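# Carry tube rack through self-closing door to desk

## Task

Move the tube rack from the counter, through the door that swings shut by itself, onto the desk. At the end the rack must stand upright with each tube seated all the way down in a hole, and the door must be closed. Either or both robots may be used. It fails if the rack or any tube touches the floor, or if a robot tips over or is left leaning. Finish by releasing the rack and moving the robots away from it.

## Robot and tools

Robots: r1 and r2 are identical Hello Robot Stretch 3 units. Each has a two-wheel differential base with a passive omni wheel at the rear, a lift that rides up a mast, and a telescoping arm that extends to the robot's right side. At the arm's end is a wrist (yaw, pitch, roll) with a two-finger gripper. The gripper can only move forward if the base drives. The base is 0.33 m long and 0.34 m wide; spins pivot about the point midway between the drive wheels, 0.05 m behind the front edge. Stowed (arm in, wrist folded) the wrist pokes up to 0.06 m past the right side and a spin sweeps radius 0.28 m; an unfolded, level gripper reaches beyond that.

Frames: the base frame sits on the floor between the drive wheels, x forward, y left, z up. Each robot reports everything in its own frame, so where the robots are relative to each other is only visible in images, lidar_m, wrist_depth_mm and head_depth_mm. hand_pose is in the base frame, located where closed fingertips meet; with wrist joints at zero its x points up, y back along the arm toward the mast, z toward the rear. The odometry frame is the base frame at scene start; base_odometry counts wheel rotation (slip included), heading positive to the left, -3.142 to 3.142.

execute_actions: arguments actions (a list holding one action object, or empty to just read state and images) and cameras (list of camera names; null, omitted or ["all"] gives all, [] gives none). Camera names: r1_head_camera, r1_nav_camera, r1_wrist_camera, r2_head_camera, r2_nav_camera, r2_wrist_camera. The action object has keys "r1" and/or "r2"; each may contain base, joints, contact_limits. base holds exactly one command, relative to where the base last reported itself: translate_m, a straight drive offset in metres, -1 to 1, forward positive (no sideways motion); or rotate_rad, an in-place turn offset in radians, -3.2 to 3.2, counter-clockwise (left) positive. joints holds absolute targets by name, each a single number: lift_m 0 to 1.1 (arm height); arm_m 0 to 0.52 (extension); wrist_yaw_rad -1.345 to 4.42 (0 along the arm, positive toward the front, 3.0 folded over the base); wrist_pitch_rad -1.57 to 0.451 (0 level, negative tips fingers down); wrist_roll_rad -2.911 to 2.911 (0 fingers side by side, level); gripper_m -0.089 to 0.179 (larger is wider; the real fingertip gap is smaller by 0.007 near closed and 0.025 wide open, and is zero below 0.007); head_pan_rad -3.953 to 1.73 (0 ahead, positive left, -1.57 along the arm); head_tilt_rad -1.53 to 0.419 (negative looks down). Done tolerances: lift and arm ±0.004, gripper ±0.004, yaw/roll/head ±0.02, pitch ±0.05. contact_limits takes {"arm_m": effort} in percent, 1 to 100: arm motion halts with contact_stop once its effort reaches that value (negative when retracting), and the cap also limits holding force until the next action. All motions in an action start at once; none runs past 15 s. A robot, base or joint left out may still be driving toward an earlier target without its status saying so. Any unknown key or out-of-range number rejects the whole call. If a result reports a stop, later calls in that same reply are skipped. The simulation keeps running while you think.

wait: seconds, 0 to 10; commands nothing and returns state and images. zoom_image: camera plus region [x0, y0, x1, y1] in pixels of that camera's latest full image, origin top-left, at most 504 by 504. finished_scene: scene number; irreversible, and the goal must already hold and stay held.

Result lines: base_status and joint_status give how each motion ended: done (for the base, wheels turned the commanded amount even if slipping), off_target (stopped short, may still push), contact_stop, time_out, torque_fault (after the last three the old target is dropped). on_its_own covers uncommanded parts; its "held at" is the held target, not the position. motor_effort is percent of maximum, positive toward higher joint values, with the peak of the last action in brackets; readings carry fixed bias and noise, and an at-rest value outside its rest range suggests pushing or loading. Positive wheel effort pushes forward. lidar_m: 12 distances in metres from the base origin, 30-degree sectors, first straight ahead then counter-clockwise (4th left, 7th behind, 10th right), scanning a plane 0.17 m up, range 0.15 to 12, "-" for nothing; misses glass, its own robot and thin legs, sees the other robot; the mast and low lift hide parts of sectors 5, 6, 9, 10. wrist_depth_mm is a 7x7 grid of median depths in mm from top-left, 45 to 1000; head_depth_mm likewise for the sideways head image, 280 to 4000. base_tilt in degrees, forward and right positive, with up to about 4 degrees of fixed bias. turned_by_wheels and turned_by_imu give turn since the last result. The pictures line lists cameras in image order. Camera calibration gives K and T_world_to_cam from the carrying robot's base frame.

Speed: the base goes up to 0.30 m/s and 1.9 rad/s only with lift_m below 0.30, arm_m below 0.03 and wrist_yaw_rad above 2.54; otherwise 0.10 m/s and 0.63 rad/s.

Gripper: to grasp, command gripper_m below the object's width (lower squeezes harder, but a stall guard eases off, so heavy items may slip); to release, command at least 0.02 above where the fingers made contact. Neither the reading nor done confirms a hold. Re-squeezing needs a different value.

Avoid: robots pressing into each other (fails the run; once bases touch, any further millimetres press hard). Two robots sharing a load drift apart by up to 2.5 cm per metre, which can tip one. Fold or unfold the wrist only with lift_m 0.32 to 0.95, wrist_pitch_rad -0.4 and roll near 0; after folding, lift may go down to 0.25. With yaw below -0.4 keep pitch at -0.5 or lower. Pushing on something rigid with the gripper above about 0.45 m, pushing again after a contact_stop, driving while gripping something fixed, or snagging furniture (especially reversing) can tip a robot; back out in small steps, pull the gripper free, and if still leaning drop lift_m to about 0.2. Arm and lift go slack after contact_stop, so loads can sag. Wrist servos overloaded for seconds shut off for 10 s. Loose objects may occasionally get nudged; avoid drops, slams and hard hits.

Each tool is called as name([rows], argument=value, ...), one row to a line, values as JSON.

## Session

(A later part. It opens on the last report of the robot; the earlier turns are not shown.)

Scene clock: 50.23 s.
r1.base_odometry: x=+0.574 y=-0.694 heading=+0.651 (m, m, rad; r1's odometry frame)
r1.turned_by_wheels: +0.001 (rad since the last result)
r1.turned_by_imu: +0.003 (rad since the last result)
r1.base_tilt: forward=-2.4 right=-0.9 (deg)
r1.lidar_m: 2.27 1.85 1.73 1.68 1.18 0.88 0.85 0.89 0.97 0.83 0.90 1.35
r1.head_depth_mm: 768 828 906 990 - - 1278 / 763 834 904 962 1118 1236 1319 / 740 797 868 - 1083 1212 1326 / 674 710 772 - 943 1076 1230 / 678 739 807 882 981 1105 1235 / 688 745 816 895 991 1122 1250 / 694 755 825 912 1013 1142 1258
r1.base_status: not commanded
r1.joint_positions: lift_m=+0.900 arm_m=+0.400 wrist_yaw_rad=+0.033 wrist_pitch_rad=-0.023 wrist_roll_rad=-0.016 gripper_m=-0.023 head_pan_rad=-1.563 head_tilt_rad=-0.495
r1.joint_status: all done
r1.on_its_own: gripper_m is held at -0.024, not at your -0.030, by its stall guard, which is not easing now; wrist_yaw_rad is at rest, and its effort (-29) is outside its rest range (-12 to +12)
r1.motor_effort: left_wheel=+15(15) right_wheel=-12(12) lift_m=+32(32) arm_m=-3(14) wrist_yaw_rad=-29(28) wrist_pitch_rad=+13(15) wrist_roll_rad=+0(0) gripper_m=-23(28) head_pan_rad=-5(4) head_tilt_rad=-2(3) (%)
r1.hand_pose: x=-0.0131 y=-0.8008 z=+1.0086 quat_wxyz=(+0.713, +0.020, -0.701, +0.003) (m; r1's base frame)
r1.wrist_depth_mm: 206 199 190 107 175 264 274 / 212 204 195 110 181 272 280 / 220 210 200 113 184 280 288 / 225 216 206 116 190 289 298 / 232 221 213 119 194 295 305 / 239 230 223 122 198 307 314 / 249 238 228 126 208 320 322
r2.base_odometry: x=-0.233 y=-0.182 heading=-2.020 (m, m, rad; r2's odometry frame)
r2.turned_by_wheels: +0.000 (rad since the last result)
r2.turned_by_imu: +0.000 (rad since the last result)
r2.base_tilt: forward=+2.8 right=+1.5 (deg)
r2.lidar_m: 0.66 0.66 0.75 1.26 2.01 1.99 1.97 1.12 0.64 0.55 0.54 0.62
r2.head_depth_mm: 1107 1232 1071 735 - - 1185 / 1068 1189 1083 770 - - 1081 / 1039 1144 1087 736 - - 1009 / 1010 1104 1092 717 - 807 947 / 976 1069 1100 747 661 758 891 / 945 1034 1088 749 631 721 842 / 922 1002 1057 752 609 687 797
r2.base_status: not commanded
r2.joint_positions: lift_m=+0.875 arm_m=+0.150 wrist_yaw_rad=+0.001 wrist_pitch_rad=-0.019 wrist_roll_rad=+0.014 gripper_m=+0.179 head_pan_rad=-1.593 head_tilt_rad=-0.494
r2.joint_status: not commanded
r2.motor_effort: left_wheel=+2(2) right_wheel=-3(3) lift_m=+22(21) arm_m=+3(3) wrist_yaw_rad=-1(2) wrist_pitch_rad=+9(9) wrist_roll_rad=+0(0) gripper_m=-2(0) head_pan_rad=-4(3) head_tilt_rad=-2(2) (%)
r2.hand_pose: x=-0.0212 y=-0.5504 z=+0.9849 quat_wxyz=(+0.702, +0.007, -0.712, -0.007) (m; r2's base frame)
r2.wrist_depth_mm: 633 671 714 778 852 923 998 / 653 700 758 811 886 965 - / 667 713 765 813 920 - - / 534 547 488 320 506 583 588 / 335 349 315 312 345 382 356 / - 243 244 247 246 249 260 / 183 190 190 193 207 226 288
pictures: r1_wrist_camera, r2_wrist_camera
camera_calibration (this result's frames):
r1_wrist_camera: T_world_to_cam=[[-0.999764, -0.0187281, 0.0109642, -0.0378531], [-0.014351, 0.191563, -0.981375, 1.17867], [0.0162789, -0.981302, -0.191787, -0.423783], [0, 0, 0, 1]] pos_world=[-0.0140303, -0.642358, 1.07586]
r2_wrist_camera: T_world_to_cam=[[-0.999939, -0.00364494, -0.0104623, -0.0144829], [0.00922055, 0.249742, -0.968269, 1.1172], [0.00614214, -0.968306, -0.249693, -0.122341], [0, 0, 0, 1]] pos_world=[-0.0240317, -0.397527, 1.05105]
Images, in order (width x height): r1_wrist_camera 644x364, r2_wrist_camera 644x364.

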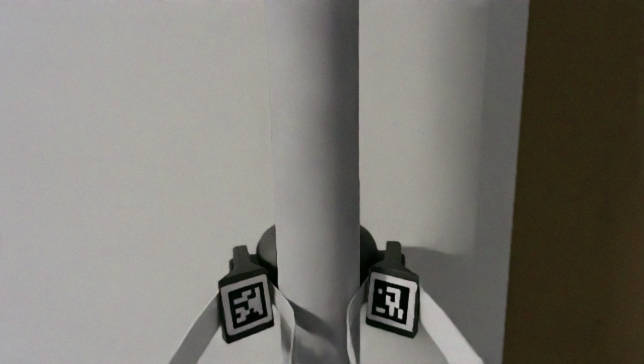

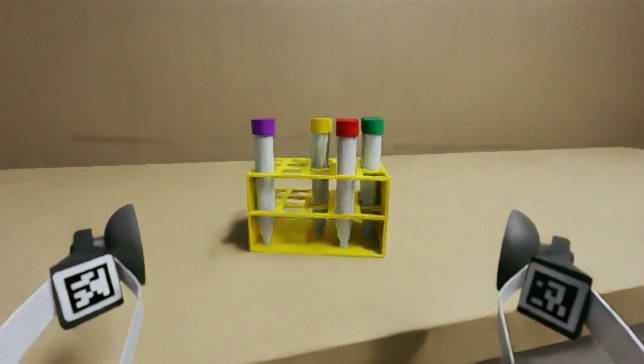

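execute_actions([
  {"r1":{"base":{"translate_m":0.04},"joints":{"arm_m":0.3}},"r2":{"joints":{"arm_m":0.31}}},
], cameras=[])

execute_actions([
  {"r1":{"base":{"translate_m":0.04},"joints":{"arm_m":0.2}},"r2":{"joints":{"gripper_m":0.09}}},
], cameras=[])

execute_actions([
  {"r1":{"base":{"translate_m":0.055},"joints":{"arm_m":0.1}},"r2":{"joints":{"lift_m":0.92}}},
], cameras=["r2_wrist_camera"])

execute_actions([
  {"r1":{"base":{"translate_m":0.07},"joints":{"arm_m":0.003}},"r2":{"base":{"rotate_rad":2.02},"joints":{"arm_m":0.003,"wrist_yaw_rad":1.6,"head_pan_rad":0,"head_tilt_rad":-1.0}}},
], cameras=[])

execute_actions([
  {"r1":{"base":{"translate_m":0.05},"joints":{"wrist_yaw_rad":-0.2}},"r2":{"base":{"translate_m":1}}},
], cameras=[])

execute_actions([
  {"r1":{"base":{"translate_m":0.055},"joints":{"wrist_yaw_rad":-0.4}},"r2":{"base":{"translate_m":0.96}}},
], cameras=[])

execute_actions([
  {"r1":{"base":{"translate_m":0.06},"joints":{"wrist_yaw_rad":-0.6}},"r2":{"base":{"rotate_rad":1.39}}},
], cameras=["r2_nav_camera","r2_head_camera","r1_wrist_camera"])

Scene clock: 72.20 s.
r1.base_odometry: x=+0.606 y=-0.670 heading=+0.651 (m, m, rad; r1's odometry frame)
r1.turned_by_wheels: +0.000 (rad since the last result)
r1.turned_by_imu: +0.001 (rad since the last result)
r1.base_tilt: forward=-2.5 right=-0.9 (deg)
r1.lidar_m: 2.22 1.82 1.73 1.68 1.24 0.92 0.89 0.93 0.97 0.72 0.83 1.37
r1.head_depth_mm: 770 834 909 989 - 1286 1284 / 762 831 905 972 1137 1241 1320 / 578 632 691 741 882 1170 1250 / 592 625 677 740 856 947 1086 / 605 655 715 788 873 984 1124 / 620 672 733 812 906 1022 1177 / 635 688 753 837 937 1064 1220
r1.base_status: done
r1.joint_positions: lift_m=+0.900 arm_m=+0.300 wrist_yaw_rad=-0.004 wrist_pitch_rad=-0.024 wrist_roll_rad=-0.014 gripper_m=-0.023 head_pan_rad=-1.563 head_tilt_rad=-0.495
r1.joint_status: all done
r1.on_its_own: gripper_m is held at -0.024, not at your -0.030, by its stall guard, which is not easing now
r1.motor_effort: left_wheel=-1(33) right_wheel=+1(25) lift_m=+32(32) arm_m=-3(9) wrist_yaw_rad=-2(56) wrist_pitch_rad=+13(14) wrist_roll_rad=-1(1) gripper_m=-21(25) head_pan_rad=-4(4) head_tilt_rad=-2(2) (%)
r1.hand_pose: x=-0.0224 y=-0.7009 z=+1.0083 quat_wxyz=(+0.712, +0.007, -0.702, -0.010) (m; r1's base frame)
r1.wrist_depth_mm: 220 208 196 108 175 171 375 / 227 214 200 110 178 383 389 / 234 221 208 113 182 391 400 / 242 227 213 116 187 402 406 / 250 236 221 119 192 409 418 / 258 244 230 123 194 429 434 / 271 252 233 126 207 441 446
r2.base_odometry: x=-0.233 y=-0.182 heading=-2.020 (m, m, rad; r2's odometry frame)
r2.turned_by_wheels: +0.000 (rad since the last result)
r2.turned_by_imu: +0.001 (rad since the last result)
r2.base_tilt: forward=+2.8 right=+1.3 (deg)
r2.lidar_m: 0.66 0.66 0.75 1.26 1.96 1.95 1.96 1.13 0.64 0.54 0.54 0.62
r2.head_depth_mm: 1108 1226 1071 766 - - 1183 / 1075 1184 1080 - 766 893 1082 / 1040 1143 1127 - 729 840 1010 / 1007 1105 1097 696 702 797 947 / 975 1064 1101 713 659 758 889 / 951 1028 1092 749 630 720 842 / 921 998 1052 751 610 689 797
r2.base_status: not commanded
r2.joint_positions: lift_m=+0.875 arm_m=+0.310 wrist_yaw_rad=+0.001 wrist_pitch_rad=-0.019 wrist_roll_rad=+0.014 gripper_m=+0.179 head_pan_rad=-1.593 head_tilt_rad=-0.494
r2.joint_status: all done
r2.motor_effort: left_wheel=+2(2) right_wheel=-3(3) lift_m=+22(21) arm_m=+3(3) wrist_yaw_rad=-1(1) wrist_pitch_rad=+9(9) wrist_roll_rad=+0(0) gripper_m=-2(0) head_pan_rad=-2(3) head_tilt_rad=-2(2) (%)
r2.hand_pose: x=-0.0212 y=-0.7104 z=+0.9850 quat_wxyz=(+0.702, +0.007, -0.712, -0.007) (m; r2's base frame)
r2.wrist_depth_mm: 513 531 571 635 680 730 819 / 528 560 609 653 717 772 886 / 541 575 610 669 715 820 924 / 545 486 490 148 141 578 582 / 330 335 153 151 144 375 351 / - 133 134 157 132 233 252 / 182 183 141 139 137 186 187
pictures: none
No camera images: the call's "cameras" was empty. Leave "cameras" out to get every camera's image.

Scene clock: 74.20 s.
r1.base_odometry: x=+0.638 y=-0.646 heading=+0.651 (m, m, rad; r1's odometry frame)
r1.turned_by_wheels: +0.000 (rad since the last result)
r1.turned_by_imu: +0.000 (rad since the last result)
r1.base_tilt: forward=-2.3 right=-0.9 (deg)
r1.lidar_m: 2.19 1.79 1.73 1.68 1.29 0.96 0.93 0.97 0.97 0.62 0.75 1.37
r1.head_depth_mm: 768 834 909 998 - - 1321 / 732 809 894 987 - 1282 1320 / 492 529 575 624 - 822 931 / 509 483 530 568 757 833 934 / 527 571 626 689 768 868 996 / 547 594 652 723 806 921 1069 / 566 620 682 761 856 981 1159
r1.base_status: done
r1.joint_positions: lift_m=+0.900 arm_m=+0.201 wrist_yaw_rad=-0.011 wrist_pitch_rad=-0.025 wrist_roll_rad=-0.014 gripper_m=-0.023 head_pan_rad=-1.563 head_tilt_rad=-0.495
r1.joint_status: all done
r1.on_its_own: gripper_m is held at -0.024, not at your -0.030, by its stall guard, which is not easing now
r1.motor_effort: left_wheel=-2(23) right_wheel=+1(18) lift_m=+32(32) arm_m=-5(9) wrist_yaw_rad=+4(48) wrist_pitch_rad=+14(14) wrist_roll_rad=-1(1) gripper_m=-20(24) head_pan_rad=-5(4) head_tilt_rad=-2(3) (%)
r1.hand_pose: x=-0.0241 y=-0.6010 z=+1.0081 quat_wxyz=(+0.712, +0.005, -0.702, -0.013) (m; r1's base frame)
r1.wrist_depth_mm: 247 224 203 107 171 162 472 / 253 230 210 110 175 166 482 / 263 239 215 113 179 172 499 / 275 249 221 116 185 176 515 / 288 256 231 119 187 180 518 / 297 265 245 123 190 187 547 / 312 275 245 126 202 551 563
r2.base_odometry: x=-0.233 y=-0.182 heading=-2.020 (m, m, rad; r2's odometry frame)
r2.turned_by_wheels: +0.000 (rad since the last result)
r2.turned_by_imu: +0.000 (rad since the last result)
r2.base_tilt: forward=+2.8 right=+1.3 (deg)
r2.lidar_m: 0.66 0.66 0.76 1.26 1.93 1.91 1.97 1.12 0.64 0.54 0.54 0.62
r2.head_depth_mm: 1109 1230 1077 769 - - 1191 / 1072 1184 1080 - 765 893 1081 / 1037 1142 1093 - 731 841 1006 / 1007 1104 1099 - 702 795 949 / 977 1067 1100 714 659 758 890 / 947 1034 1089 750 630 721 839 / 915 1000 1052 752 609 690 797
r2.base_status: not commanded
r2.joint_positions: lift_m=+0.875 arm_m=+0.310 wrist_yaw_rad=+0.001 wrist_pitch_rad=-0.019 wrist_roll_rad=+0.014 gripper_m=+0.094 head_pan_rad=-1.593 head_tilt_rad=-0.494
r2.joint_status: all done
r2.motor_effort: left_wheel=+2(2) right_wheel=-3(4) lift_m=+21(22) arm_m=+3(3) wrist_yaw_rad=-1(2) wrist_pitch_rad=+9(9) wrist_roll_rad=+0(0) gripper_m=-20(97) head_pan_rad=-3(3) head_tilt_rad=-2(2) (%)
r2.hand_pose: x=-0.0212 y=-0.7104 z=+0.9850 quat_wxyz=(+0.702, +0.007, -0.712, -0.007) (m; r2's base frame)
r2.wrist_depth_mm: 513 544 581 629 684 748 833 / 524 562 599 668 710 772 870 / 543 580 612 666 734 817 932 / 541 543 204 159 150 574 588 / 332 366 152 161 155 380 354 / 254 - 146 164 143 - 251 / 190 190 148 172 145 194 195
pictures: none
No camera images: the call's "cameras" was empty. Leave "cameras" out to get every camera's image.

Scene clock: 76.17 s.
r1.base_odometry: x=+0.682 y=-0.612 heading=+0.651 (m, m, rad; r1's odometry frame)
r1.turned_by_wheels: +0.000 (rad since the last result)
r1.turned_by_imu: +0.000 (rad since the last result)
r1.base_tilt: forward=-2.4 right=-0.9 (deg)
r1.lidar_m: 2.13 1.74 1.73 1.68 1.37 1.02 0.99 1.03 0.55 0.51 0.67 1.37
r1.head_depth_mm: 760 833 910 995 1089 - - / 393 424 467 520 1055 - - / 410 428 473 516 557 - - / 431 459 501 548 610 722 823 / 453 491 537 593 662 752 866 / 476 520 573 638 715 820 961 / 503 552 611 687 779 903 1078
r1.base_status: done
r1.joint_positions: lift_m=+0.900 arm_m=+0.101 wrist_yaw_rad=-0.016 wrist_pitch_rad=-0.025 wrist_roll_rad=-0.014 gripper_m=-0.023 head_pan_rad=-1.563 head_tilt_rad=-0.495
r1.joint_status: all done
r1.on_its_own: gripper_m is held at -0.024, not at your -0.030, by its stall guard, which is not easing now
r1.motor_effort: left_wheel=-4(20) right_wheel=+2(17) lift_m=+32(33) arm_m=-5(10) wrist_yaw_rad=+9(52) wrist_pitch_rad=+14(15) wrist_roll_rad=-1(1) gripper_m=-21(24) head_pan_rad=-4(4) head_tilt_rad=-3(2) (%)
r1.hand_pose: x=-0.0257 y=-0.5010 z=+1.0079 quat_wxyz=(+0.712, +0.004, -0.702, -0.015) (m; r1's base frame)
r1.wrist_depth_mm: 287 247 213 107 169 153 577 / 300 257 220 110 174 157 587 / 314 265 228 113 178 162 592 / 327 275 234 117 181 165 623 / 344 286 244 119 183 171 630 / 359 298 261 123 184 177 645 / 381 312 262 126 200 180 683
r2.base_odometry: x=-0.233 y=-0.182 heading=-2.020 (m, m, rad; r2's odometry frame)
r2.turned_by_wheels: +0.000 (rad since the last result)
r2.turned_by_imu: +0.000 (rad since the last result)
r2.base_tilt: forward=+2.8 right=+1.3 (deg)
r2.lidar_m: 0.66 0.66 0.75 1.26 1.88 1.87 1.96 1.12 0.64 0.55 0.54 0.62
r2.head_depth_mm: 1110 1229 1076 - - 936 1180 / 1072 1184 1161 675 761 891 1082 / 1039 1138 1201 - 713 843 1012 / 1007 1109 1168 688 689 796 946 / 978 1067 1102 744 657 756 892 / 945 1029 1089 748 632 723 839 / 918 1003 1054 753 610 689 795
r2.base_status: not commanded
r2.joint_positions: lift_m=+0.920 arm_m=+0.310 wrist_yaw_rad=+0.001 wrist_pitch_rad=-0.028 wrist_roll_rad=+0.014 gripper_m=+0.097 head_pan_rad=-1.593 head_tilt_rad=-0.494
r2.joint_status: all done
r2.on_its_own: gripper_m is held at +0.096, not at your +0.090, by its stall guard, which is not easing now
r2.motor_effort: left_wheel=+2(2) right_wheel=-3(3) lift_m=+35(36) arm_m=+3(3) wrist_yaw_rad=-2(1) wrist_pitch_rad=+12(13) wrist_roll_rad=-1(0) gripper_m=-19(22) head_pan_rad=-4(3) head_tilt_rad=-2(2) (%)
r2.hand_pose: x=-0.0212 y=-0.7101 z=+1.0272 quat_wxyz=(+0.702, +0.010, -0.712, -0.010) (m; r2's base frame)
r2.wrist_depth_mm: 511 537 579 614 680 749 824 / 525 558 592 646 710 785 848 / 546 576 618 663 714 818 939 / 560 597 208 160 156 738 740 / 428 467 155 161 158 485 455 / 314 - 147 166 144 - 324 / 247 246 149 173 144 251 254
pictures: r2_wrist_camera
camera_calibration (this result's frames):
r2_wrist_camera: T_world_to_cam=[[-0.999939, -0.00354152, -0.0104847, -0.0145311], [0.00921708, 0.257847, -0.966142, 1.20156], [0.00612505, -0.966179, -0.257799, -0.256655], [0, 0, 0, 1]] pos_world=[-0.0240331, -0.557845, 1.09456]
Images, in order (width x height): r2_wrist_camera 644x364.

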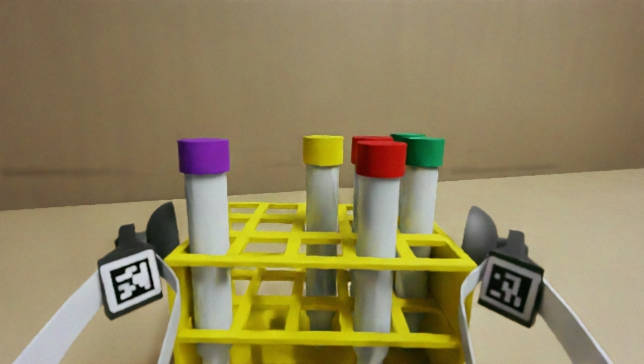

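Scene clock: 80.33 s.
r1.base_odometry: x=+0.737 y=-0.570 heading=+0.650 (m, m, rad; r1's odometry frame)
r1.turned_by_wheels: +0.000 (rad since the last result)
r1.turned_by_imu: +0.001 (rad since the last result)
r1.base_tilt: forward=-2.4 right=-0.8 (deg)
r1.lidar_m: 2.06 1.81 1.73 1.67 1.47 1.09 1.06 1.11 0.41 0.41 0.60 1.38
r1.head_depth_mm: 299 321 351 410 1091 1244 - / 316 337 365 396 433 479 523 / 334 296 323 408 438 - - / 357 382 416 456 495 576 - / 382 416 456 505 565 642 746 / 410 449 496 555 632 728 860 / 444 490 546 617 713 842 1025
r1.base_status: done
r1.joint_positions: lift_m=+0.900 arm_m=+0.003 wrist_yaw_rad=-0.023 wrist_pitch_rad=-0.026 wrist_roll_rad=-0.014 gripper_m=-0.023 head_pan_rad=-1.563 head_tilt_rad=-0.495
r1.joint_status: all done
r1.on_its_own: gripper_m is held at -0.024, not at your -0.030, by its stall guard, which is not easing now; wrist_yaw_rad is at rest, and its effort (+15) is outside its rest range (-12 to +12)
r1.motor_effort: left_wheel=-3(15) right_wheel=+3(14) lift_m=+32(32) arm_m=-4(9) wrist_yaw_rad=+15(50) wrist_pitch_rad=+15(15) wrist_roll_rad=-1(1) gripper_m=-21(24) head_pan_rad=-4(5) head_tilt_rad=-2(2) (%)
r1.hand_pose: x=-0.0273 y=-0.4038 z=+1.0078 quat_wxyz=(+0.712, +0.001, -0.702, -0.018) (m; r1's base frame)
r1.wrist_depth_mm: 355 282 229 107 168 147 670 / 372 293 237 110 171 151 682 / 400 302 247 113 175 154 690 / 416 321 255 117 180 158 741 / 447 336 266 119 184 161 753 / 470 352 290 122 180 164 751 / 508 368 283 126 198 169 788
r2.base_odometry: x=-0.233 y=-0.182 heading=+0.000 (m, m, rad; r2's odometry frame)
r2.turned_by_wheels: +2.020 (rad since the last result)
r2.turned_by_imu: +2.017 (rad since the last result)
r2.base_tilt: forward=+2.8 right=+1.3 (deg)
r2.lidar_m: 2.60 1.81 1.97 1.30 0.67 0.55 0.54 0.60 0.67 0.66 0.73 1.13
r2.head_depth_mm: 2198 1880 1666 331 1306 1182 1081 / 2217 1876 1647 335 1305 1186 1083 / 2214 1886 1645 1453 1307 1185 1110 / 2228 1897 1649 1459 1308 1193 1118 / 2226 1893 1650 1464 1312 1188 1117 / 2233 1901 1659 1468 1318 1195 1092 / 2233 1824 1658 1464 1320 1192 1093
r2.base_status: done
r2.joint_positions: lift_m=+0.920 arm_m=+0.003 wrist_yaw_rad=+1.599 wrist_pitch_rad=-0.028 wrist_roll_rad=+0.014 gripper_m=+0.097 head_pan_rad=-0.007 head_tilt_rad=-0.988
r2.joint_status: all done
r2.on_its_own: gripper_m is held at +0.096, not at your +0.090, by its stall guard, which is not easing now
r2.motor_effort: left_wheel=-4(11) right_wheel=+3(8) lift_m=+35(35) arm_m=-3(2) wrist_yaw_rad=+1(5) wrist_pitch_rad=+13(13) wrist_roll_rad=+0(0) gripper_m=-21(21) head_pan_rad=+3(31) head_tilt_rad=-4(22) (%)
r2.hand_pose: x=+0.2340 y=-0.1412 z=+1.0272 quat_wxyz=(+0.497, +0.517, -0.489, +0.496) (m; r2's base frame)
r2.wrist_depth_mm: - - - - - - 864 / - - - - - - 833 / - - - - - - 823 / - - 207 160 156 - 802 / - - 155 161 157 - 793 / - - 148 165 144 - 770 / - - 149 174 146 - 737
pictures: none
No camera images: the call's "cameras" was empty. Leave "cameras" out to get every camera's image.

Scene clock: 91.50 s.
r1.base_odometry: x=+0.777 y=-0.540 heading=+0.650 (m, m, rad; r1's odometry frame)
r1.turned_by_wheels: +0.000 (rad since the last result)
r1.turned_by_imu: +0.003 (rad since the last result)
r1.base_tilt: forward=-2.5 right=-1.0 (deg)
r1.lidar_m: 2.01 2.12 0.92 1.67 1.54 1.14 1.11 1.16 0.41 0.43 0.64 1.38
r1.head_depth_mm: 316 334 362 390 423 477 - / 333 288 310 350 433 493 - / 355 382 413 450 476 - - / 380 410 446 491 544 613 703 / 405 442 485 536 600 683 794 / 437 479 529 590 672 777 916 / 473 522 583 660 760 892 1097
r1.base_status: done
r1.joint_positions: lift_m=+0.900 arm_m=+0.003 wrist_yaw_rad=-0.219 wrist_pitch_rad=-0.025 wrist_roll_rad=-0.014 gripper_m=-0.023 head_pan_rad=-1.563 head_tilt_rad=-0.495
r1.joint_status: all done
r1.on_its_own: gripper_m is held at -0.024, not at your -0.030, by its stall guard, which is not easing now; wrist_yaw_rad is at rest, and its effort (+17) is outside its rest range (-12 to +12)
r1.motor_effort: left_wheel=-4(14) right_wheel=+5(8) lift_m=+32(32) arm_m=-2(4) wrist_yaw_rad=+17(48) wrist_pitch_rad=+14(14) wrist_roll_rad=-1(1) gripper_m=-21(25) head_pan_rad=-5(5) head_tilt_rad=-2(2) (%)
r1.hand_pose: x=-0.0769 y=-0.3976 z=+1.0080 quat_wxyz=(+0.707, -0.067, -0.699, -0.087) (m; r1's base frame)
r1.wrist_depth_mm: 260 232 208 107 170 158 803 / 273 241 213 110 175 162 839 / 280 248 221 113 179 167 837 / 295 257 228 116 183 173 890 / 305 264 238 119 186 177 918 / 323 279 252 122 187 183 944 / 336 288 251 126 203 904 962
r2.base_odometry: x=+0.767 y=-0.182 heading=+0.000 (m, m, rad; r2's odometry frame)
r2.turned_by_wheels: +0.000 (rad since the last result)
r2.turned_by_imu: +0.002 (rad since the last result)
r2.base_tilt: forward=+2.8 right=+1.3 (deg)
r2.lidar_m: 1.61 0.90 0.96 1.59 1.87 1.54 1.53 1.01 0.82 0.82 0.90 1.40
r2.head_depth_mm: 1469 1744 1662 331 1301 1181 1082 / 1480 1767 1638 335 1306 1187 1083 / 1516 1774 1645 1445 1310 1187 1115 / 1539 1787 1641 1454 1307 1189 1116 / 1558 1818 1656 1460 1315 1188 1118 / 1578 1818 1654 1469 1311 1186 1090 / 1606 1837 1661 1471 1314 1197 1088
r2.base_status: done
r2.joint_positions: lift_m=+0.920 arm_m=+0.003 wrist_yaw_rad=+1.599 wrist_pitch_rad=-0.028 wrist_roll_rad=+0.014 gripper_m=+0.097 head_pan_rad=-0.007 head_tilt_rad=-0.988
r2.joint_status: not commanded
r2.on_its_own: gripper_m is held at +0.096, not at your +0.090, by its stall guard, which is not easing now
r2.motor_effort: left_wheel=-4(6) right_wheel=+3(8) lift_m=+36(35) arm_m=-3(3) wrist_yaw_rad=+1(0) wrist_pitch_rad=+13(13) wrist_roll_rad=+0(0) gripper_m=-21(20) head_pan_rad=+2(2) head_tilt_rad=-4(4) (%)
r2.hand_pose: x=+0.2340 y=-0.1412 z=+1.0272 quat_wxyz=(+0.497, +0.517, -0.489, +0.496) (m; r2's base frame)
r2.wrist_depth_mm: - - - - - - - / - - - - - - - / - - - - - - - / - - 208 159 156 - - / - - 155 161 158 - - / - - 149 165 143 - - / - - 149 173 147 - 923
pictures: none
No camera images: the call's "cameras" was empty. Leave "cameras" out to get every camera's image.

Scene clock: 102.27 s.
r1.base_odometry: x=+0.821 y=-0.506 heading=+0.650 (m, m, rad; r1's odometry frame)
r1.turned_by_wheels: +0.000 (rad since the last result)
r1.turned_by_imu: +0.003 (rad since the last result)
r1.base_tilt: forward=-2.5 right=-1.0 (deg)
r1.lidar_m: 1.96 2.06 1.72 1.68 1.61 1.19 1.16 1.22 0.42 0.45 0.67 1.38
r1.head_depth_mm: 327 352 297 327 375 475 - / 348 373 401 433 462 397 - / 370 399 433 471 518 578 - / 396 429 468 512 570 637 725 / 425 463 508 562 631 720 836 / 458 504 556 623 710 821 974 / 500 552 616 700 809 957 1178
r1.base_status: done
r1.joint_positions: lift_m=+0.900 arm_m=+0.003 wrist_yaw_rad=-0.418 wrist_pitch_rad=-0.025 wrist_roll_rad=-0.014 gripper_m=-0.023 head_pan_rad=-1.563 head_tilt_rad=-0.495
r1.joint_status: all done
r1.on_its_own: gripper_m is held at -0.024, not at your -0.030, by its stall guard, which is not easing now; wrist_yaw_rad is at rest, and its effort (+16) is outside its rest range (-12 to +12)
r1.motor_effort: left_wheel=-3(16) right_wheel=+6(7) lift_m=+32(32) arm_m=-1(4) wrist_yaw_rad=+16(52) wrist_pitch_rad=+14(14) wrist_roll_rad=+0(0) gripper_m=-21(24) head_pan_rad=-4(5) head_tilt_rad=-3(2) (%)
r1.hand_pose: x=-0.1253 y=-0.3817 z=+1.0080 quat_wxyz=(+0.695, -0.137, -0.688, -0.157) (m; r1's base frame)
r1.wrist_depth_mm: 214 205 194 107 175 915 940 / 220 210 198 110 179 967 992 / 226 216 204 113 184 - 946 / 235 223 211 117 189 - 983 / 242 231 218 119 193 - - / 249 239 228 123 196 - - / 260 245 231 126 208 - -
r2.base_odometry: x=+1.727 y=-0.182 heading=+0.000 (m, m, rad; r2's odometry frame)
r2.turned_by_wheels: +0.000 (rad since the last result)
r2.turned_by_imu: +0.002 (rad since the last result)
r2.base_tilt: forward=+2.8 right=+1.3 (deg)
r2.lidar_m: 0.67 0.73 1.14 1.11 1.39 2.49 2.40 1.20 0.98 0.97 0.82 0.67
r2.head_depth_mm: 584 693 801 331 1301 1178 1082 / 588 702 819 335 1303 1184 1085 / 586 679 899 1226 1307 1186 1115 / 605 685 918 1238 1305 1190 1114 / 616 727 941 1272 1314 1189 1116 / 625 745 968 1317 1313 1188 1091 / 634 756 988 1358 1308 1195 1091
r2.base_status: done
r2.joint_positions: lift_m=+0.920 arm_m=+0.003 wrist_yaw_rad=+1.599 wrist_pitch_rad=-0.028 wrist_roll_rad=+0.014 gripper_m=+0.097 head_pan_rad=-0.007 head_tilt_rad=-0.988
r2.joint_status: not commanded
r2.on_its_own: gripper_m is held at +0.096, not at your +0.090, by its stall guard, which is not easing now
r2.motor_effort: left_wheel=-4(6) right_wheel=+3(8) lift_m=+35(36) arm_m=-3(3) wrist_yaw_rad=+1(1) wrist_pitch_rad=+13(12) wrist_roll_rad=+0(0) gripper_m=-20(21) head_pan_rad=+1(3) head_tilt_rad=-4(4) (%)
r2.hand_pose: x=+0.2340 y=-0.1412 z=+1.0272 quat_wxyz=(+0.497, +0.517, -0.489, +0.496) (m; r2's base frame)
r2.wrist_depth_mm: 618 586 549 528 505 477 459 / 656 608 574 545 520 491 471 / 690 646 599 569 533 515 488 / 720 678 208 160 155 537 516 / 761 694 155 161 157 554 527 / 830 - 149 166 144 - 558 / 877 808 149 173 146 617 576
pictures: none
No camera images: the call's "cameras" was empty. Leave "cameras" out to get every camera's image.

Scene clock: 105.47 s.
r1.base_odometry: x=+0.869 y=-0.470 heading=+0.650 (m, m, rad; r1's odometry frame)
r1.turned_by_wheels: +0.000 (rad since the last result)
r1.turned_by_imu: +0.001 (rad since the last result)
r1.base_tilt: forward=-2.4 right=-1.0 (deg)
r1.lidar_m: 1.90 1.99 1.72 1.68 0.86 1.26 1.22 1.28 0.42 0.46 0.71 1.38
r1.head_depth_mm: 334 357 382 412 441 375 - / 356 382 411 445 485 519 - / 381 410 444 485 530 589 658 / 409 443 483 529 589 659 749 / 441 481 528 584 657 749 866 / 480 527 583 654 744 867 1033 / 525 582 652 742 861 1024 1226
r1.base_status: done
r1.joint_positions: lift_m=+0.900 arm_m=+0.003 wrist_yaw_rad=-0.620 wrist_pitch_rad=-0.023 wrist_roll_rad=-0.014 gripper_m=-0.023 head_pan_rad=-1.563 head_tilt_rad=-0.495
r1.joint_status: wrist_yaw_rad off_target (ended at -0.620, target -0.600)
r1.on_its_own: gripper_m is held at -0.024, not at your -0.030, by its stall guard, which is not easing now; wrist_yaw_rad is at rest, and its effort (+17) is outside its rest range (-12 to +12)
r1.motor_effort: left_wheel=-5(16) right_wheel=+6(8) lift_m=+32(32) arm_m=-2(4) wrist_yaw_rad=+17(59) wrist_pitch_rad=+13(14) wrist_roll_rad=-1(1) gripper_m=-21(25) head_pan_rad=-4(4) head_tilt_rad=-3(3) (%)
r1.hand_pose: x=-0.1700 y=-0.3562 z=+1.0084 quat_wxyz=(+0.676, -0.206, -0.671, -0.225) (m; r1's base frame)
r1.wrist_depth_mm: 186 184 185 107 181 - 922 / 191 190 188 110 187 - 916 / 197 196 194 113 191 - 931 / 202 201 199 117 196 - 937 / 208 206 205 120 200 - 970 / 214 213 210 123 207 - 950 / 219 220 217 126 215 - 981
r2.base_odometry: x=+1.727 y=-0.182 heading=+1.390 (m, m, rad; r2's odometry frame)
r2.turned_by_wheels: +1.390 (rad since the last result)
r2.turned_by_imu: +1.387 (rad since the last result)
r2.base_tilt: forward=+2.9 right=+1.2 (deg)
r2.lidar_m: 1.64 0.73 2.30 2.47 1.41 1.01 0.97 0.97 0.69 0.67 0.69 0.92
r2.head_depth_mm: 1585 1757 1632 331 1302 1181 1082 / 1572 1797 1644 335 1307 1182 1085 / 1559 1812 1649 1444 1310 1189 1109 / 1563 1816 1641 1463 1313 1185 1115 / 2072 1854 1657 1461 1313 1189 1114 / 2237 1914 1567 1395 1312 1194 1090 / 1039 1208 1597 1289 1275 1194 1091
r2.base_status: done
r2.joint_positions: lift_m=+0.920 arm_m=+0.003 wrist_yaw_rad=+1.599 wrist_pitch_rad=-0.028 wrist_roll_rad=+0.014 gripper_m=+0.097 head_pan_rad=-0.007 head_tilt_rad=-0.988
r2.joint_status: not commanded
r2.on_its_own: gripper_m is held at +0.096, not at your +0.090, by its stall guard, which is not easing now
r2.motor_effort: left_wheel=-4(9) right_wheel=+4(10) lift_m=+36(35) arm_m=-3(3) wrist_yaw_rad=+1(1) wrist_pitch_rad=+13(13) wrist_roll_rad=+0(0) gripper_m=-20(20) head_pan_rad=+2(3) head_tilt_rad=-4(4) (%)
r2.hand_pose: x=+0.2340 y=-0.1412 z=+1.0272 quat_wxyz=(+0.497, +0.517, -0.489, +0.496) (m; r2's base frame)
r2.wrist_depth_mm: - 979 - - - 972 594 / 578 - - - - 925 611 / - - - - - 928 610 / - - 208 160 156 946 605 / - - 155 162 157 780 595 / - - 149 165 143 - 589 / - - 149 174 146 909 574
pictures: r1_wrist_camera, r2_head_camera (sideways: a quarter turn clockwise sets it upright), r2_nav_camera (sideways: a quarter turn counterclockwise sets it upright)
camera_calibration (this result's frames):
r1_wrist_camera: T_world_to_cam=[[-0.805465, 0.592564, 0.00967948, 0.0656359], [0.106539, 0.160845, -0.981213, 1.10047], [-0.582988, -0.789301, -0.192687, -0.0175418], [0, 0, 0, 1]] pos_world=[-0.0746021, -0.229744, 1.07578]
r2_head_camera: T_world_to_cam=[[-0.850619, 0.00895957, -0.525706, 0.711701], [0.0103078, 0.999947, 0.000363522, 0.00401272], [0.525681, -0.00510963, -0.850667, 1.05848], [0, 0, 0, 1]] pos_world=[0.0489214, -0.00498059, 1.27456]
r2_nav_camera: T_world_to_cam=[[0.825391, -0.0308191, 0.563719, -0.691623], [-0.00157334, -0.998631, -0.0522925, 0.119094], [0.564559, 0.0422749, -0.82431, 1.02212], [0, 0, 0, 1]] pos_world=[-0.006001, 0.0544052, 1.23865]
Images, in order (width x height): r1_wrist_camera 644x364, r2_head_camera 896x504, r2_nav_camera 672x504.

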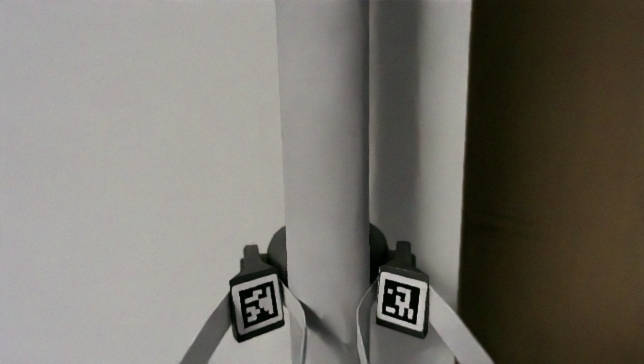

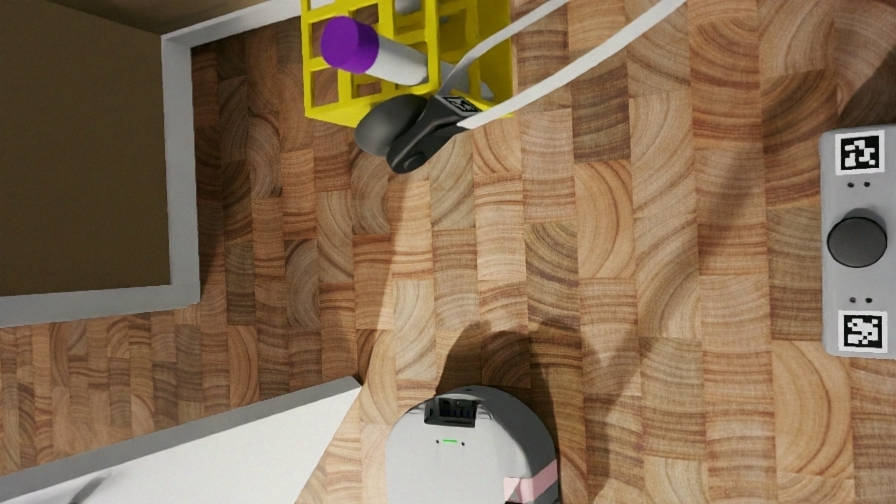

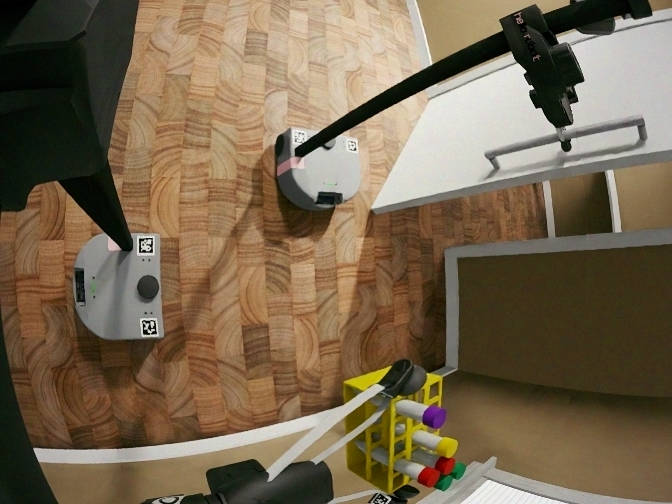

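execute_actions([
  {"r1":{"base":{"translate_m":0.04},"joints":{"wrist_yaw_rad":-0.75}},"r2":{"base":{"translate_m":1}}},
], cameras=[])

execute_actions([
  {"r2":{"base":{"translate_m":0.14}}},
], cameras=[])

execute_actions([
  {"r2":{"base":{"rotate_rad":0.88}}},
], cameras=[])

execute_actions([
  {"r2":{"base":{"translate_m":0.9}}},
], cameras=[])

execute_actions([
  {"r2":{"base":{"rotate_rad":-0.35},"joints":{"head_tilt_rad":-0.7}}},
], cameras=[])

execute_actions([
  {"r2":{"base":{"translate_m":0.45}}},
], cameras=["r2_nav_camera","r2_head_camera"])

Scene clock: 128.73 s.
r1.base_odometry: x=+0.900 y=-0.446 heading=+0.649 (m, m, rad; r1's odometry frame)
r1.turned_by_wheels: +0.000 (rad since the last result)
r1.turned_by_imu: +0.004 (rad since the last result)
r1.base_tilt: forward=-2.4 right=-1.0 (deg)
r1.lidar_m: 1.86 1.95 1.72 1.67 1.74 1.30 1.26 0.51 0.42 0.46 0.73 1.38
r1.head_depth_mm: 337 359 384 413 448 478 - / 359 385 414 448 488 532 - / 385 416 448 489 538 595 659 / 416 450 492 538 595 670 761 / 451 490 540 600 673 767 889 / 492 540 601 676 769 894 1079 / 543 602 677 772 898 1080 1259
r1.base_status: done
r1.joint_positions: lift_m=+0.900 arm_m=+0.003 wrist_yaw_rad=-0.756 wrist_pitch_rad=-0.022 wrist_roll_rad=-0.014 gripper_m=-0.023 head_pan_rad=-1.563 head_tilt_rad=-0.495
r1.joint_status: all done
r1.on_its_own: gripper_m is held at -0.024, not at your -0.030, by its stall guard, which is not easing now
r1.motor_effort: left_wheel=-1(15) right_wheel=+4(10) lift_m=+32(32) arm_m=-1(2) wrist_yaw_rad=+5(44) wrist_pitch_rad=+13(13) wrist_roll_rad=-1(1) gripper_m=-20(23) head_pan_rad=-5(5) head_tilt_rad=-3(2) (%)
r1.hand_pose: x=-0.1969 y=-0.3340 z=+1.0087 quat_wxyz=(+0.659, -0.251, -0.655, -0.271) (m; r1's base frame)
r1.wrist_depth_mm: 173 176 180 108 188 - 903 / 177 181 185 111 192 - 890 / 182 185 190 113 196 - 527 / 186 190 193 116 203 - 926 / 192 194 200 120 209 - 988 / 195 200 202 123 - - 970 / 200 205 211 126 221 - 990
r2.base_odometry: x=+1.907 y=+0.802 heading=+1.390 (m, m, rad; r2's odometry frame)
r2.turned_by_wheels: +0.000 (rad since the last result)
r2.turned_by_imu: +0.002 (rad since the last result)
r2.base_tilt: forward=+2.7 right=+1.3 (deg)
r2.lidar_m: 0.65 2.51 0.41 0.33 0.67 2.05 1.96 0.93 0.67 0.64 0.66 0.69
r2.head_depth_mm: 605 728 853 331 1302 1178 1081 / 602 725 849 335 1300 1182 1081 / 600 721 907 1244 1311 1187 1110 / 597 719 902 1208 1308 1190 1113 / 594 715 877 1343 1312 1187 1119 / 581 1791 1658 1466 1318 1190 1091 / 2253 1917 1654 1465 1319 1193 1063
r2.base_status: done
r2.joint_positions: lift_m=+0.920 arm_m=+0.003 wrist_yaw_rad=+1.599 wrist_pitch_rad=-0.028 wrist_roll_rad=+0.014 gripper_m=+0.097 head_pan_rad=-0.007 head_tilt_rad=-0.988
r2.joint_status: not commanded
r2.on_its_own: gripper_m is held at +0.096, not at your +0.090, by its stall guard, which is not easing now
r2.motor_effort: left_wheel=-4(7) right_wheel=+4(10) lift_m=+36(36) arm_m=-3(4) wrist_yaw_rad=+0(0) wrist_pitch_rad=+13(13) wrist_roll_rad=+0(0) gripper_m=-21(20) head_pan_rad=+3(2) head_tilt_rad=-4(4) (%)
r2.hand_pose: x=+0.2340 y=-0.1412 z=+1.0272 quat_wxyz=(+0.497, +0.517, -0.489, +0.496) (m; r2's base frame)
r2.wrist_depth_mm: - - 546 540 536 537 541 / - - 559 570 558 544 554 / - - 579 581 572 586 571 / - - 207 159 154 606 580 / - - 155 160 158 619 585 / - - 148 165 144 - 582 / - - 149 173 146 693 551
pictures: none
No camera images: the call's "cameras" was empty. Leave "cameras" out to get every camera's image.

Scene clock: 131.30 s.
r1.base_odometry: x=+0.900 y=-0.446 heading=+0.649 (m, m, rad; r1's odometry frame)
r1.turned_by_wheels: +0.000 (rad since the last result)
r1.turned_by_imu: +0.001 (rad since the last result)
r1.base_tilt: forward=-2.5 right=-1.0 (deg)
r1.lidar_m: 1.86 1.95 1.72 1.67 1.75 1.30 1.26 0.59 0.42 0.46 0.73 1.39
r1.head_depth_mm: 337 359 385 414 447 478 - / 360 385 414 449 489 534 - / 386 415 449 489 536 595 658 / 416 449 490 538 598 672 765 / 451 491 539 598 673 768 893 / 492 540 600 673 771 896 1074 / 543 603 678 769 898 1081 1257
r1.base_status: not commanded
r1.joint_positions: lift_m=+0.900 arm_m=+0.003 wrist_yaw_rad=-0.756 wrist_pitch_rad=-0.022 wrist_roll_rad=-0.014 gripper_m=-0.023 head_pan_rad=-1.563 head_tilt_rad=-0.495
r1.joint_status: not commanded
r1.on_its_own: gripper_m is held at -0.024, not at your -0.030, by its stall guard, which is not easing now
r1.motor_effort: left_wheel=-1(1) right_wheel=+4(4) lift_m=+32(32) arm_m=-1(1) wrist_yaw_rad=+5(5) wrist_pitch_rad=+13(13) wrist_roll_rad=-1(1) gripper_m=-20(20) head_pan_rad=-4(4) head_tilt_rad=-3(2) (%)
r1.hand_pose: x=-0.1969 y=-0.3340 z=+1.0087 quat_wxyz=(+0.659, -0.251, -0.655, -0.271) (m; r1's base frame)
r1.wrist_depth_mm: 174 177 180 108 187 335 285 / 177 181 185 110 193 339 300 / 181 185 188 113 197 375 897 / 187 189 194 117 202 - 938 / 191 194 198 120 209 - 924 / 195 201 204 122 - - 989 / 201 205 210 127 221 - 986
r2.base_odometry: x=+1.932 y=+0.939 heading=+1.390 (m, m, rad; r2's odometry frame)
r2.turned_by_wheels: +0.000 (rad since the last result)
r2.turned_by_imu: +0.000 (rad since the last result)
r2.base_tilt: forward=+2.8 right=+1.2 (deg)
r2.lidar_m: 0.51 0.52 0.71 0.34 0.34 0.77 2.10 0.93 0.67 0.64 0.66 0.54
r2.head_depth_mm: 468 564 658 331 1267 1181 1081 / 465 560 657 335 1266 1183 1083 / 463 557 700 961 1269 1184 1108 / 462 555 695 930 1273 1184 1117 / 460 553 692 922 1277 1193 1114 / 448 535 1568 1467 1314 1192 1090 / 479 1908 1663 1472 1318 1196 1096
r2.base_status: done
r2.joint_positions: lift_m=+0.920 arm_m=+0.003 wrist_yaw_rad=+1.599 wrist_pitch_rad=-0.028 wrist_roll_rad=+0.014 gripper_m=+0.097 head_pan_rad=-0.007 head_tilt_rad=-0.988
r2.joint_status: not commanded
r2.on_its_own: gripper_m is held at +0.096, not at your +0.090, by its stall guard, which is not easing now
r2.motor_effort: left_wheel=-4(5) right_wheel=+3(8) lift_m=+35(36) arm_m=-3(3) wrist_yaw_rad=+0(1) wrist_pitch_rad=+13(13) wrist_roll_rad=+0(0) gripper_m=-20(19) head_pan_rad=+4(3) head_tilt_rad=-4(4) (%)
r2.hand_pose: x=+0.2340 y=-0.1412 z=+1.0272 quat_wxyz=(+0.497, +0.517, -0.489, +0.496) (m; r2's base frame)
r2.wrist_depth_mm: - 401 404 412 406 405 400 / - 419 429 424 422 420 415 / - 438 439 438 431 438 435 / - 466 207 159 155 462 459 / - - 154 161 158 476 473 / - - 148 166 144 - 502 / - - 149 173 145 529 521
pictures: none
No camera images: the call's "cameras" was empty. Leave "cameras" out to get every camera's image.

Scene clock: 133.63 s.
r1.base_odometry: x=+0.900 y=-0.446 heading=+0.649 (m, m, rad; r1's odometry frame)
r1.turned_by_wheels: +0.000 (rad since the last result)
r1.turned_by_imu: +0.001 (rad since the last result)
r1.base_tilt: forward=-2.4 right=-1.0 (deg)
r1.lidar_m: 1.86 1.96 1.72 1.67 1.74 1.30 1.26 0.63 0.42 0.46 0.73 1.39
r1.head_depth_mm: 336 360 385 415 447 477 - / 360 385 415 447 488 532 - / 386 415 449 489 538 597 658 / 415 451 491 539 596 671 762 / 451 491 539 598 672 768 892 / 493 543 602 673 770 896 1076 / 545 600 680 772 895 1075 1255
r1.base_status: not commanded
r1.joint_positions: lift_m=+0.900 arm_m=+0.003 wrist_yaw_rad=-0.756 wrist_pitch_rad=-0.022 wrist_roll_rad=-0.014 gripper_m=-0.023 head_pan_rad=-1.563 head_tilt_rad=-0.495
r1.joint_status: not commanded
r1.on_its_own: gripper_m is held at -0.024, not at your -0.030, by its stall guard, which is not easing now
r1.motor_effort: left_wheel=-1(0) right_wheel=+4(4) lift_m=+32(32) arm_m=-1(1) wrist_yaw_rad=+5(5) wrist_pitch_rad=+13(13) wrist_roll_rad=-1(0) gripper_m=-20(20) head_pan_rad=-4(5) head_tilt_rad=-2(3) (%)
r1.hand_pose: x=-0.1969 y=-0.3340 z=+1.0087 quat_wxyz=(+0.659, -0.251, -0.655, -0.271) (m; r1's base frame)
r1.wrist_depth_mm: 174 176 181 108 188 - 356 / 178 180 184 111 191 637 357 / 181 185 189 113 196 - 384 / 186 189 193 116 202 - 405 / 192 194 199 120 207 - 410 / 196 200 203 123 - - 433 / 201 205 211 126 220 - 436
r2.base_odometry: x=+1.932 y=+0.939 heading=+2.269 (m, m, rad; r2's odometry frame)
r2.turned_by_wheels: +0.880 (rad since the last result)
r2.turned_by_imu: +0.878 (rad since the last result)
r2.base_tilt: forward=+2.8 right=+1.2 (deg)
r2.lidar_m: 1.22 0.40 0.34 0.73 2.10 1.14 0.71 0.64 0.64 0.58 0.52 0.51
r2.head_depth_mm: 2204 1867 1664 331 1046 1180 1078 / 2206 1886 1637 335 1298 1187 1082 / 2210 1881 1652 1444 1311 1186 1106 / 2219 1881 1643 1465 1309 1188 1115 / 2225 1892 1658 1465 1321 1190 1115 / 2088 1379 1361 1289 1227 1166 1088 / 948 909 879 848 818 922 1093
r2.base_status: done
r2.joint_positions: lift_m=+0.920 arm_m=+0.003 wrist_yaw_rad=+1.599 wrist_pitch_rad=-0.028 wrist_roll_rad=+0.014 gripper_m=+0.097 head_pan_rad=-0.007 head_tilt_rad=-0.988
r2.joint_status: not commanded
r2.on_its_own: gripper_m is held at +0.096, not at your +0.090, by its stall guard, which is not easing now
r2.motor_effort: left_wheel=-4(11) right_wheel=+3(8) lift_m=+36(36) arm_m=-3(4) wrist_yaw_rad=+1(2) wrist_pitch_rad=+13(13) wrist_roll_rad=+0(0) gripper_m=-20(19) head_pan_rad=+1(2) head_tilt_rad=-4(4) (%)
r2.hand_pose: x=+0.2340 y=-0.1412 z=+1.0272 quat_wxyz=(+0.497, +0.517, -0.489, +0.496) (m; r2's base frame)
r2.wrist_depth_mm: 495 722 - - - 305 263 / 506 735 - - - 311 269 / 488 728 - - - 317 272 / 496 734 207 160 156 329 276 / 498 647 155 161 158 322 285 / 486 - 149 166 144 - 291 / 478 688 149 174 146 360 287
pictures: none
No camera images: the call's "cameras" was empty. Leave "cameras" out to get every camera's image.

Scene clock: 143.80 s.
r1.base_odometry: x=+0.900 y=-0.446 heading=+0.649 (m, m, rad; r1's odometry frame)
r1.turned_by_wheels: +0.000 (rad since the last result)
r1.turned_by_imu: +0.003 (rad since the last result)
r1.base_tilt: forward=-2.6 right=-0.9 (deg)
r1.lidar_m: 1.86 1.95 1.72 1.67 1.74 1.30 1.26 1.32 0.42 0.46 0.73 1.38
r1.head_depth_mm: 336 359 385 413 447 478 - / 360 385 415 448 489 535 - / 386 415 449 490 537 597 657 / 415 450 490 539 600 669 768 / 452 492 540 598 672 766 892 / 492 541 597 675 769 895 1074 / 543 603 677 772 900 1076 1257
r1.base_status: not commanded
r1.joint_positions: lift_m=+0.900 arm_m=+0.003 wrist_yaw_rad=-0.756 wrist_pitch_rad=-0.022 wrist_roll_rad=-0.014 gripper_m=-0.023 head_pan_rad=-1.563 head_tilt_rad=-0.495
r1.joint_status: not commanded
r1.on_its_own: gripper_m is held at -0.024, not at your -0.030, by its stall guard, which is not easing now
r1.motor_effort: left_wheel=-1(0) right_wheel=+4(4) lift_m=+32(32) arm_m=-1(1) wrist_yaw_rad=+5(6) wrist_pitch_rad=+13(13) wrist_roll_rad=-1(1) gripper_m=-20(20) head_pan_rad=-4(4) head_tilt_rad=-2(2) (%)
r1.hand_pose: x=-0.1969 y=-0.3340 z=+1.0087 quat_wxyz=(+0.659, -0.251, -0.655, -0.271) (m; r1's base frame)
r1.wrist_depth_mm: 174 176 180 108 188 - 890 / 178 181 184 110 192 - 899 / 182 185 189 113 196 - 951 / 186 189 194 116 203 - 948 / 191 195 200 120 206 - 951 / 197 199 204 123 - - 959 / 201 205 211 127 221 - 987
r2.base_odometry: x=+1.354 y=+1.629 heading=+2.269 (m, m, rad; r2's odometry frame)
r2.turned_by_wheels: +0.000 (rad since the last result)
r2.turned_by_imu: +0.002 (rad since the last result)
r2.base_tilt: forward=+2.9 right=+1.2 (deg)
r2.lidar_m: 2.51 0.46 0.32 0.30 0.31 0.41 1.47 0.53 0.55 1.60 2.07 1.62
r2.head_depth_mm: 2103 1885 1659 331 1304 1182 1079 / 2197 1887 1652 335 1303 1185 1083 / 2204 1896 1644 1450 1315 1187 1111 / 2209 1894 1646 1456 1309 1190 1111 / 2239 1889 1647 1460 1315 1191 1118 / 2228 1896 1655 1464 1311 1176 1085 / 2243 1903 1663 1471 880 897 868
r2.base_status: done
r2.joint_positions: lift_m=+0.920 arm_m=+0.003 wrist_yaw_rad=+1.599 wrist_pitch_rad=-0.028 wrist_roll_rad=+0.014 gripper_m=+0.097 head_pan_rad=-0.007 head_tilt_rad=-0.988
r2.joint_status: not commanded
r2.on_its_own: gripper_m is held at +0.096, not at your +0.090, by its stall guard, which is not easing now
r2.motor_effort: left_wheel=-5(6) right_wheel=+3(8) lift_m=+34(35) arm_m=-3(3) wrist_yaw_rad=+0(0) wrist_pitch_rad=+13(13) wrist_roll_rad=+0(0) gripper_m=-20(21) head_pan_rad=+2(2) head_tilt_rad=-4(4) (%)
r2.hand_pose: x=+0.2340 y=-0.1412 z=+1.0272 quat_wxyz=(+0.497, +0.517, -0.489, +0.496) (m; r2's base frame)
r2.wrist_depth_mm: - - - - - - - / - - - - - - - / - - - - - - - / - - 208 159 154 - - / - - 155 160 157 - - / 962 - 148 165 144 - - / 776 - 149 174 146 - -
pictures: none
No camera images: the call's "cameras" was empty. Leave "cameras" out to get every camera's image.

Scene clock: 145.30 s.
r1.base_odometry: x=+0.900 y=-0.446 heading=+0.649 (m, m, rad; r1's odometry frame)
r1.turned_by_wheels: +0.000 (rad since the last result)
r1.turned_by_imu: +0.000 (rad since the last result)
r1.base_tilt: forward=-2.4 right=-0.9 (deg)
r1.lidar_m: 1.86 1.95 1.72 1.67 1.74 1.30 1.26 1.32 0.42 0.46 0.72 1.38
r1.head_depth_mm: 337 359 385 414 447 478 - / 359 385 414 447 488 533 - / 386 414 450 489 536 596 657 / 415 449 489 537 597 671 764 / 451 492 540 599 672 768 895 / 494 541 601 674 769 893 1071 / 543 603 677 774 900 1072 1254
r1.base_status: not commanded
r1.joint_positions: lift_m=+0.900 arm_m=+0.003 wrist_yaw_rad=-0.756 wrist_pitch_rad=-0.022 wrist_roll_rad=-0.014 gripper_m=-0.023 head_pan_rad=-1.563 head_tilt_rad=-0.495
r1.joint_status: not commanded
r1.on_its_own: gripper_m is held at -0.024, not at your -0.030, by its stall guard, which is not easing now
r1.motor_effort: left_wheel=-1(0) right_wheel=+4(4) lift_m=+32(32) arm_m=-1(1) wrist_yaw_rad=+6(5) wrist_pitch_rad=+13(13) wrist_roll_rad=-1(0) gripper_m=-20(20) head_pan_rad=-5(5) head_tilt_rad=-3(2) (%)
r1.hand_pose: x=-0.1969 y=-0.3340 z=+1.0087 quat_wxyz=(+0.659, -0.251, -0.655, -0.271) (m; r1's base frame)
r1.wrist_depth_mm: 174 178 179 108 188 - 924 / 177 181 184 110 192 - 917 / 183 185 189 114 199 - 907 / 185 190 193 116 203 - 924 / 191 195 198 120 207 - 981 / 194 199 203 122 - - 979 / 200 204 212 127 219 - 991
r2.base_odometry: x=+1.354 y=+1.629 heading=+1.919 (m, m, rad; r2's odometry frame)
r2.turned_by_wheels: -0.350 (rad since the last result)
r2.turned_by_imu: -0.349 (rad since the last result)
r2.base_tilt: forward=+3.0 right=+1.4 (deg)
r2.lidar_m: 2.14 2.54 0.38 0.31 0.30 0.33 0.50 1.38 0.53 1.36 1.84 1.63
r2.head_depth_mm: 1282 1872 2059 1824 330 339 1134 / 1779 2029 2215 1849 342 1249 1136 / 1902 2159 2306 1840 1526 1301 1134 / 1997 2275 2306 1840 1528 1306 1141 / 2110 2434 2318 1851 1528 1304 1144 / 2246 2577 2324 1850 1526 1316 1144 / 2366 2754 2347 1852 1548 1311 1143
r2.base_status: done
r2.joint_positions: lift_m=+0.920 arm_m=+0.003 wrist_yaw_rad=+1.599 wrist_pitch_rad=-0.028 wrist_roll_rad=+0.014 gripper_m=+0.097 head_pan_rad=-0.007 head_tilt_rad=-0.705
r2.joint_status: all done
r2.on_its_own: gripper_m is held at +0.096, not at your +0.090, by its stall guard, which is not easing now
r2.motor_effort: left_wheel=+3(8) right_wheel=-4(8) lift_m=+36(35) arm_m=-3(3) wrist_yaw_rad=+0(1) wrist_pitch_rad=+12(13) wrist_roll_rad=-1(0) gripper_m=-20(20) head_pan_rad=+3(2) head_tilt_rad=+1(14) (%)
r2.hand_pose: x=+0.2340 y=-0.1412 z=+1.0272 quat_wxyz=(+0.497, +0.517, -0.489, +0.496) (m; r2's base frame)
r2.wrist_depth_mm: - - - - - - - / - - - - - - - / - - - - - - - / - - 208 160 155 - - / - - 155 161 158 - - / - - 148 165 144 - - / - - 149 173 145 - -
pictures: none
No camera images: the call's "cameras" was empty. Leave "cameras" out to get every camera's image.

Scene clock: 150.97 s.
r1.base_odometry: x=+0.900 y=-0.446 heading=+0.649 (m, m, rad; r1's odometry frame)
r1.turned_by_wheels: +0.000 (rad since the last result)
r1.turned_by_imu: +0.002 (rad since the last result)
r1.base_tilt: forward=-2.4 right=-1.1 (deg)
r1.lidar_m: 1.86 1.95 1.73 1.67 1.75 1.30 1.26 1.32 0.42 0.46 0.73 1.38
r1.head_depth_mm: 337 360 384 414 447 479 - / 360 385 414 447 488 533 - / 386 415 449 489 538 596 657 / 416 450 490 538 598 668 765 / 451 493 540 600 670 768 889 / 492 540 601 674 769 895 1074 / 542 601 676 773 898 1079 1263
r1.base_status: not commanded
r1.joint_positions: lift_m=+0.900 arm_m=+0.003 wrist_yaw_rad=-0.756 wrist_pitch_rad=-0.022 wrist_roll_rad=-0.014 gripper_m=-0.023 head_pan_rad=-1.563 head_tilt_rad=-0.495
r1.joint_status: not commanded
r1.on_its_own: gripper_m is held at -0.024, not at your -0.030, by its stall guard, which is not easing now
r1.motor_effort: left_wheel=+0(1) right_wheel=+4(4) lift_m=+32(32) arm_m=-1(1) wrist_yaw_rad=+5(5) wrist_pitch_rad=+13(13) wrist_roll_rad=-1(1) gripper_m=-20(20) head_pan_rad=-5(5) head_tilt_rad=-2(2) (%)
r1.hand_pose: x=-0.1969 y=-0.3340 z=+1.0087 quat_wxyz=(+0.659, -0.251, -0.655, -0.271) (m; r1's base frame)
r1.wrist_depth_mm: 174 176 180 108 189 - 883 / 178 180 184 111 193 - 929 / 182 185 188 113 196 - 924 / 187 190 194 116 202 - 956 / 192 195 199 120 207 - 984 / 196 199 202 123 - - 976 / 200 205 212 127 221 - 990
r2.base_odometry: x=+1.200 y=+2.052 heading=+1.920 (m, m, rad; r2's odometry frame)
r2.turned_by_wheels: +0.000 (rad since the last result)
r2.turned_by_imu: +0.001 (rad since the last result)
r2.base_tilt: forward=+2.7 right=+1.2 (deg)
r2.lidar_m: 1.73 2.32 1.44 0.50 0.45 0.52 0.78 0.84 1.27 1.59 1.71 1.21
r2.head_depth_mm: 1397 1511 1768 1774 330 339 1133 / 1450 1643 1874 1818 341 1250 1137 / 1534 1736 2006 1847 1528 1303 1141 / 1619 1829 2087 1849 1525 1301 1138 / 1707 1954 2213 1839 1537 1306 1144 / 1810 2082 2305 1844 1541 1311 1144 / 1921 2247 2340 1855 1545 1316 1144
r2.base_status: done
r2.joint_positions: lift_m=+0.920 arm_m=+0.003 wrist_yaw_rad=+1.599 wrist_pitch_rad=-0.028 wrist_roll_rad=+0.014 gripper_m=+0.097 head_pan_rad=-0.007 head_tilt_rad=-0.705
r2.joint_status: not commanded
r2.on_its_own: gripper_m is held at +0.096, not at your +0.090, by its stall guard, which is not easing now
r2.motor_effort: left_wheel=+2(9) right_wheel=-3(3) lift_m=+35(35) arm_m=-4(3) wrist_yaw_rad=+1(0) wrist_pitch_rad=+13(13) wrist_roll_rad=+0(0) gripper_m=-21(20) head_pan_rad=+3(2) head_tilt_rad=+1(1) (%)
r2.hand_pose: x=+0.2340 y=-0.1412 z=+1.0272 quat_wxyz=(+0.497, +0.517, -0.489, +0.496) (m; r2's base frame)
r2.wrist_depth_mm: - - - - - - - / - - - - - - - / - - - - - - - / - - 207 160 154 797 679 / - - 155 161 158 - - / - - 148 165 144 - - / - - 149 174 146 - -
pictures: r2_head_camera (sideways: a quarter turn clockwise sets it upright), r2_nav_camera (sideways: a quarter turn counterclockwise sets it upright)
camera_calibration (this result's frames):
r2_head_camera: T_world_to_cam=[[-0.669908, 0.0076314, -0.742405, 0.992951], [0.00996913, 0.999949, 0.00128314, 0.00281724], [0.742377, -0.00654154, -0.669951, 0.82217], [0, 0, 0, 1]] pos_world=[0.0547986, -0.00501645, 1.28798]
r2_nav_camera: T_world_to_cam=[[0.635062, -0.0294276, 0.7719, -0.961738], [0.0129235, -0.998729, -0.0487076, 0.114357], [0.772353, 0.040908, -0.633875, 0.7732], [0, 0, 0, 1]] pos_world=[0.0121024, 0.0542797, 1.23805]
Images, in order (width x height): r2_head_camera 896x504, r2_nav_camera 672x504.

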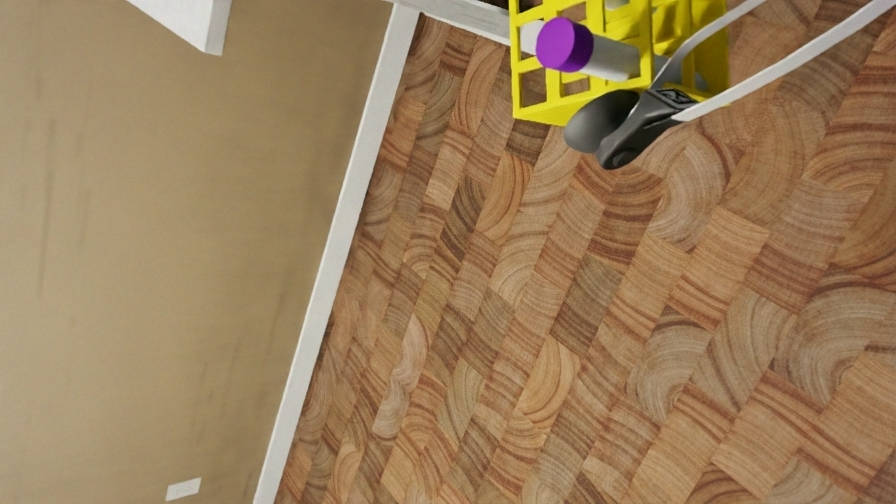

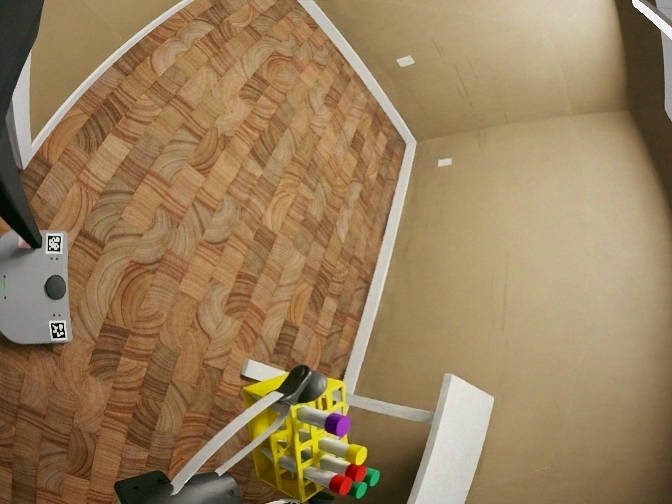

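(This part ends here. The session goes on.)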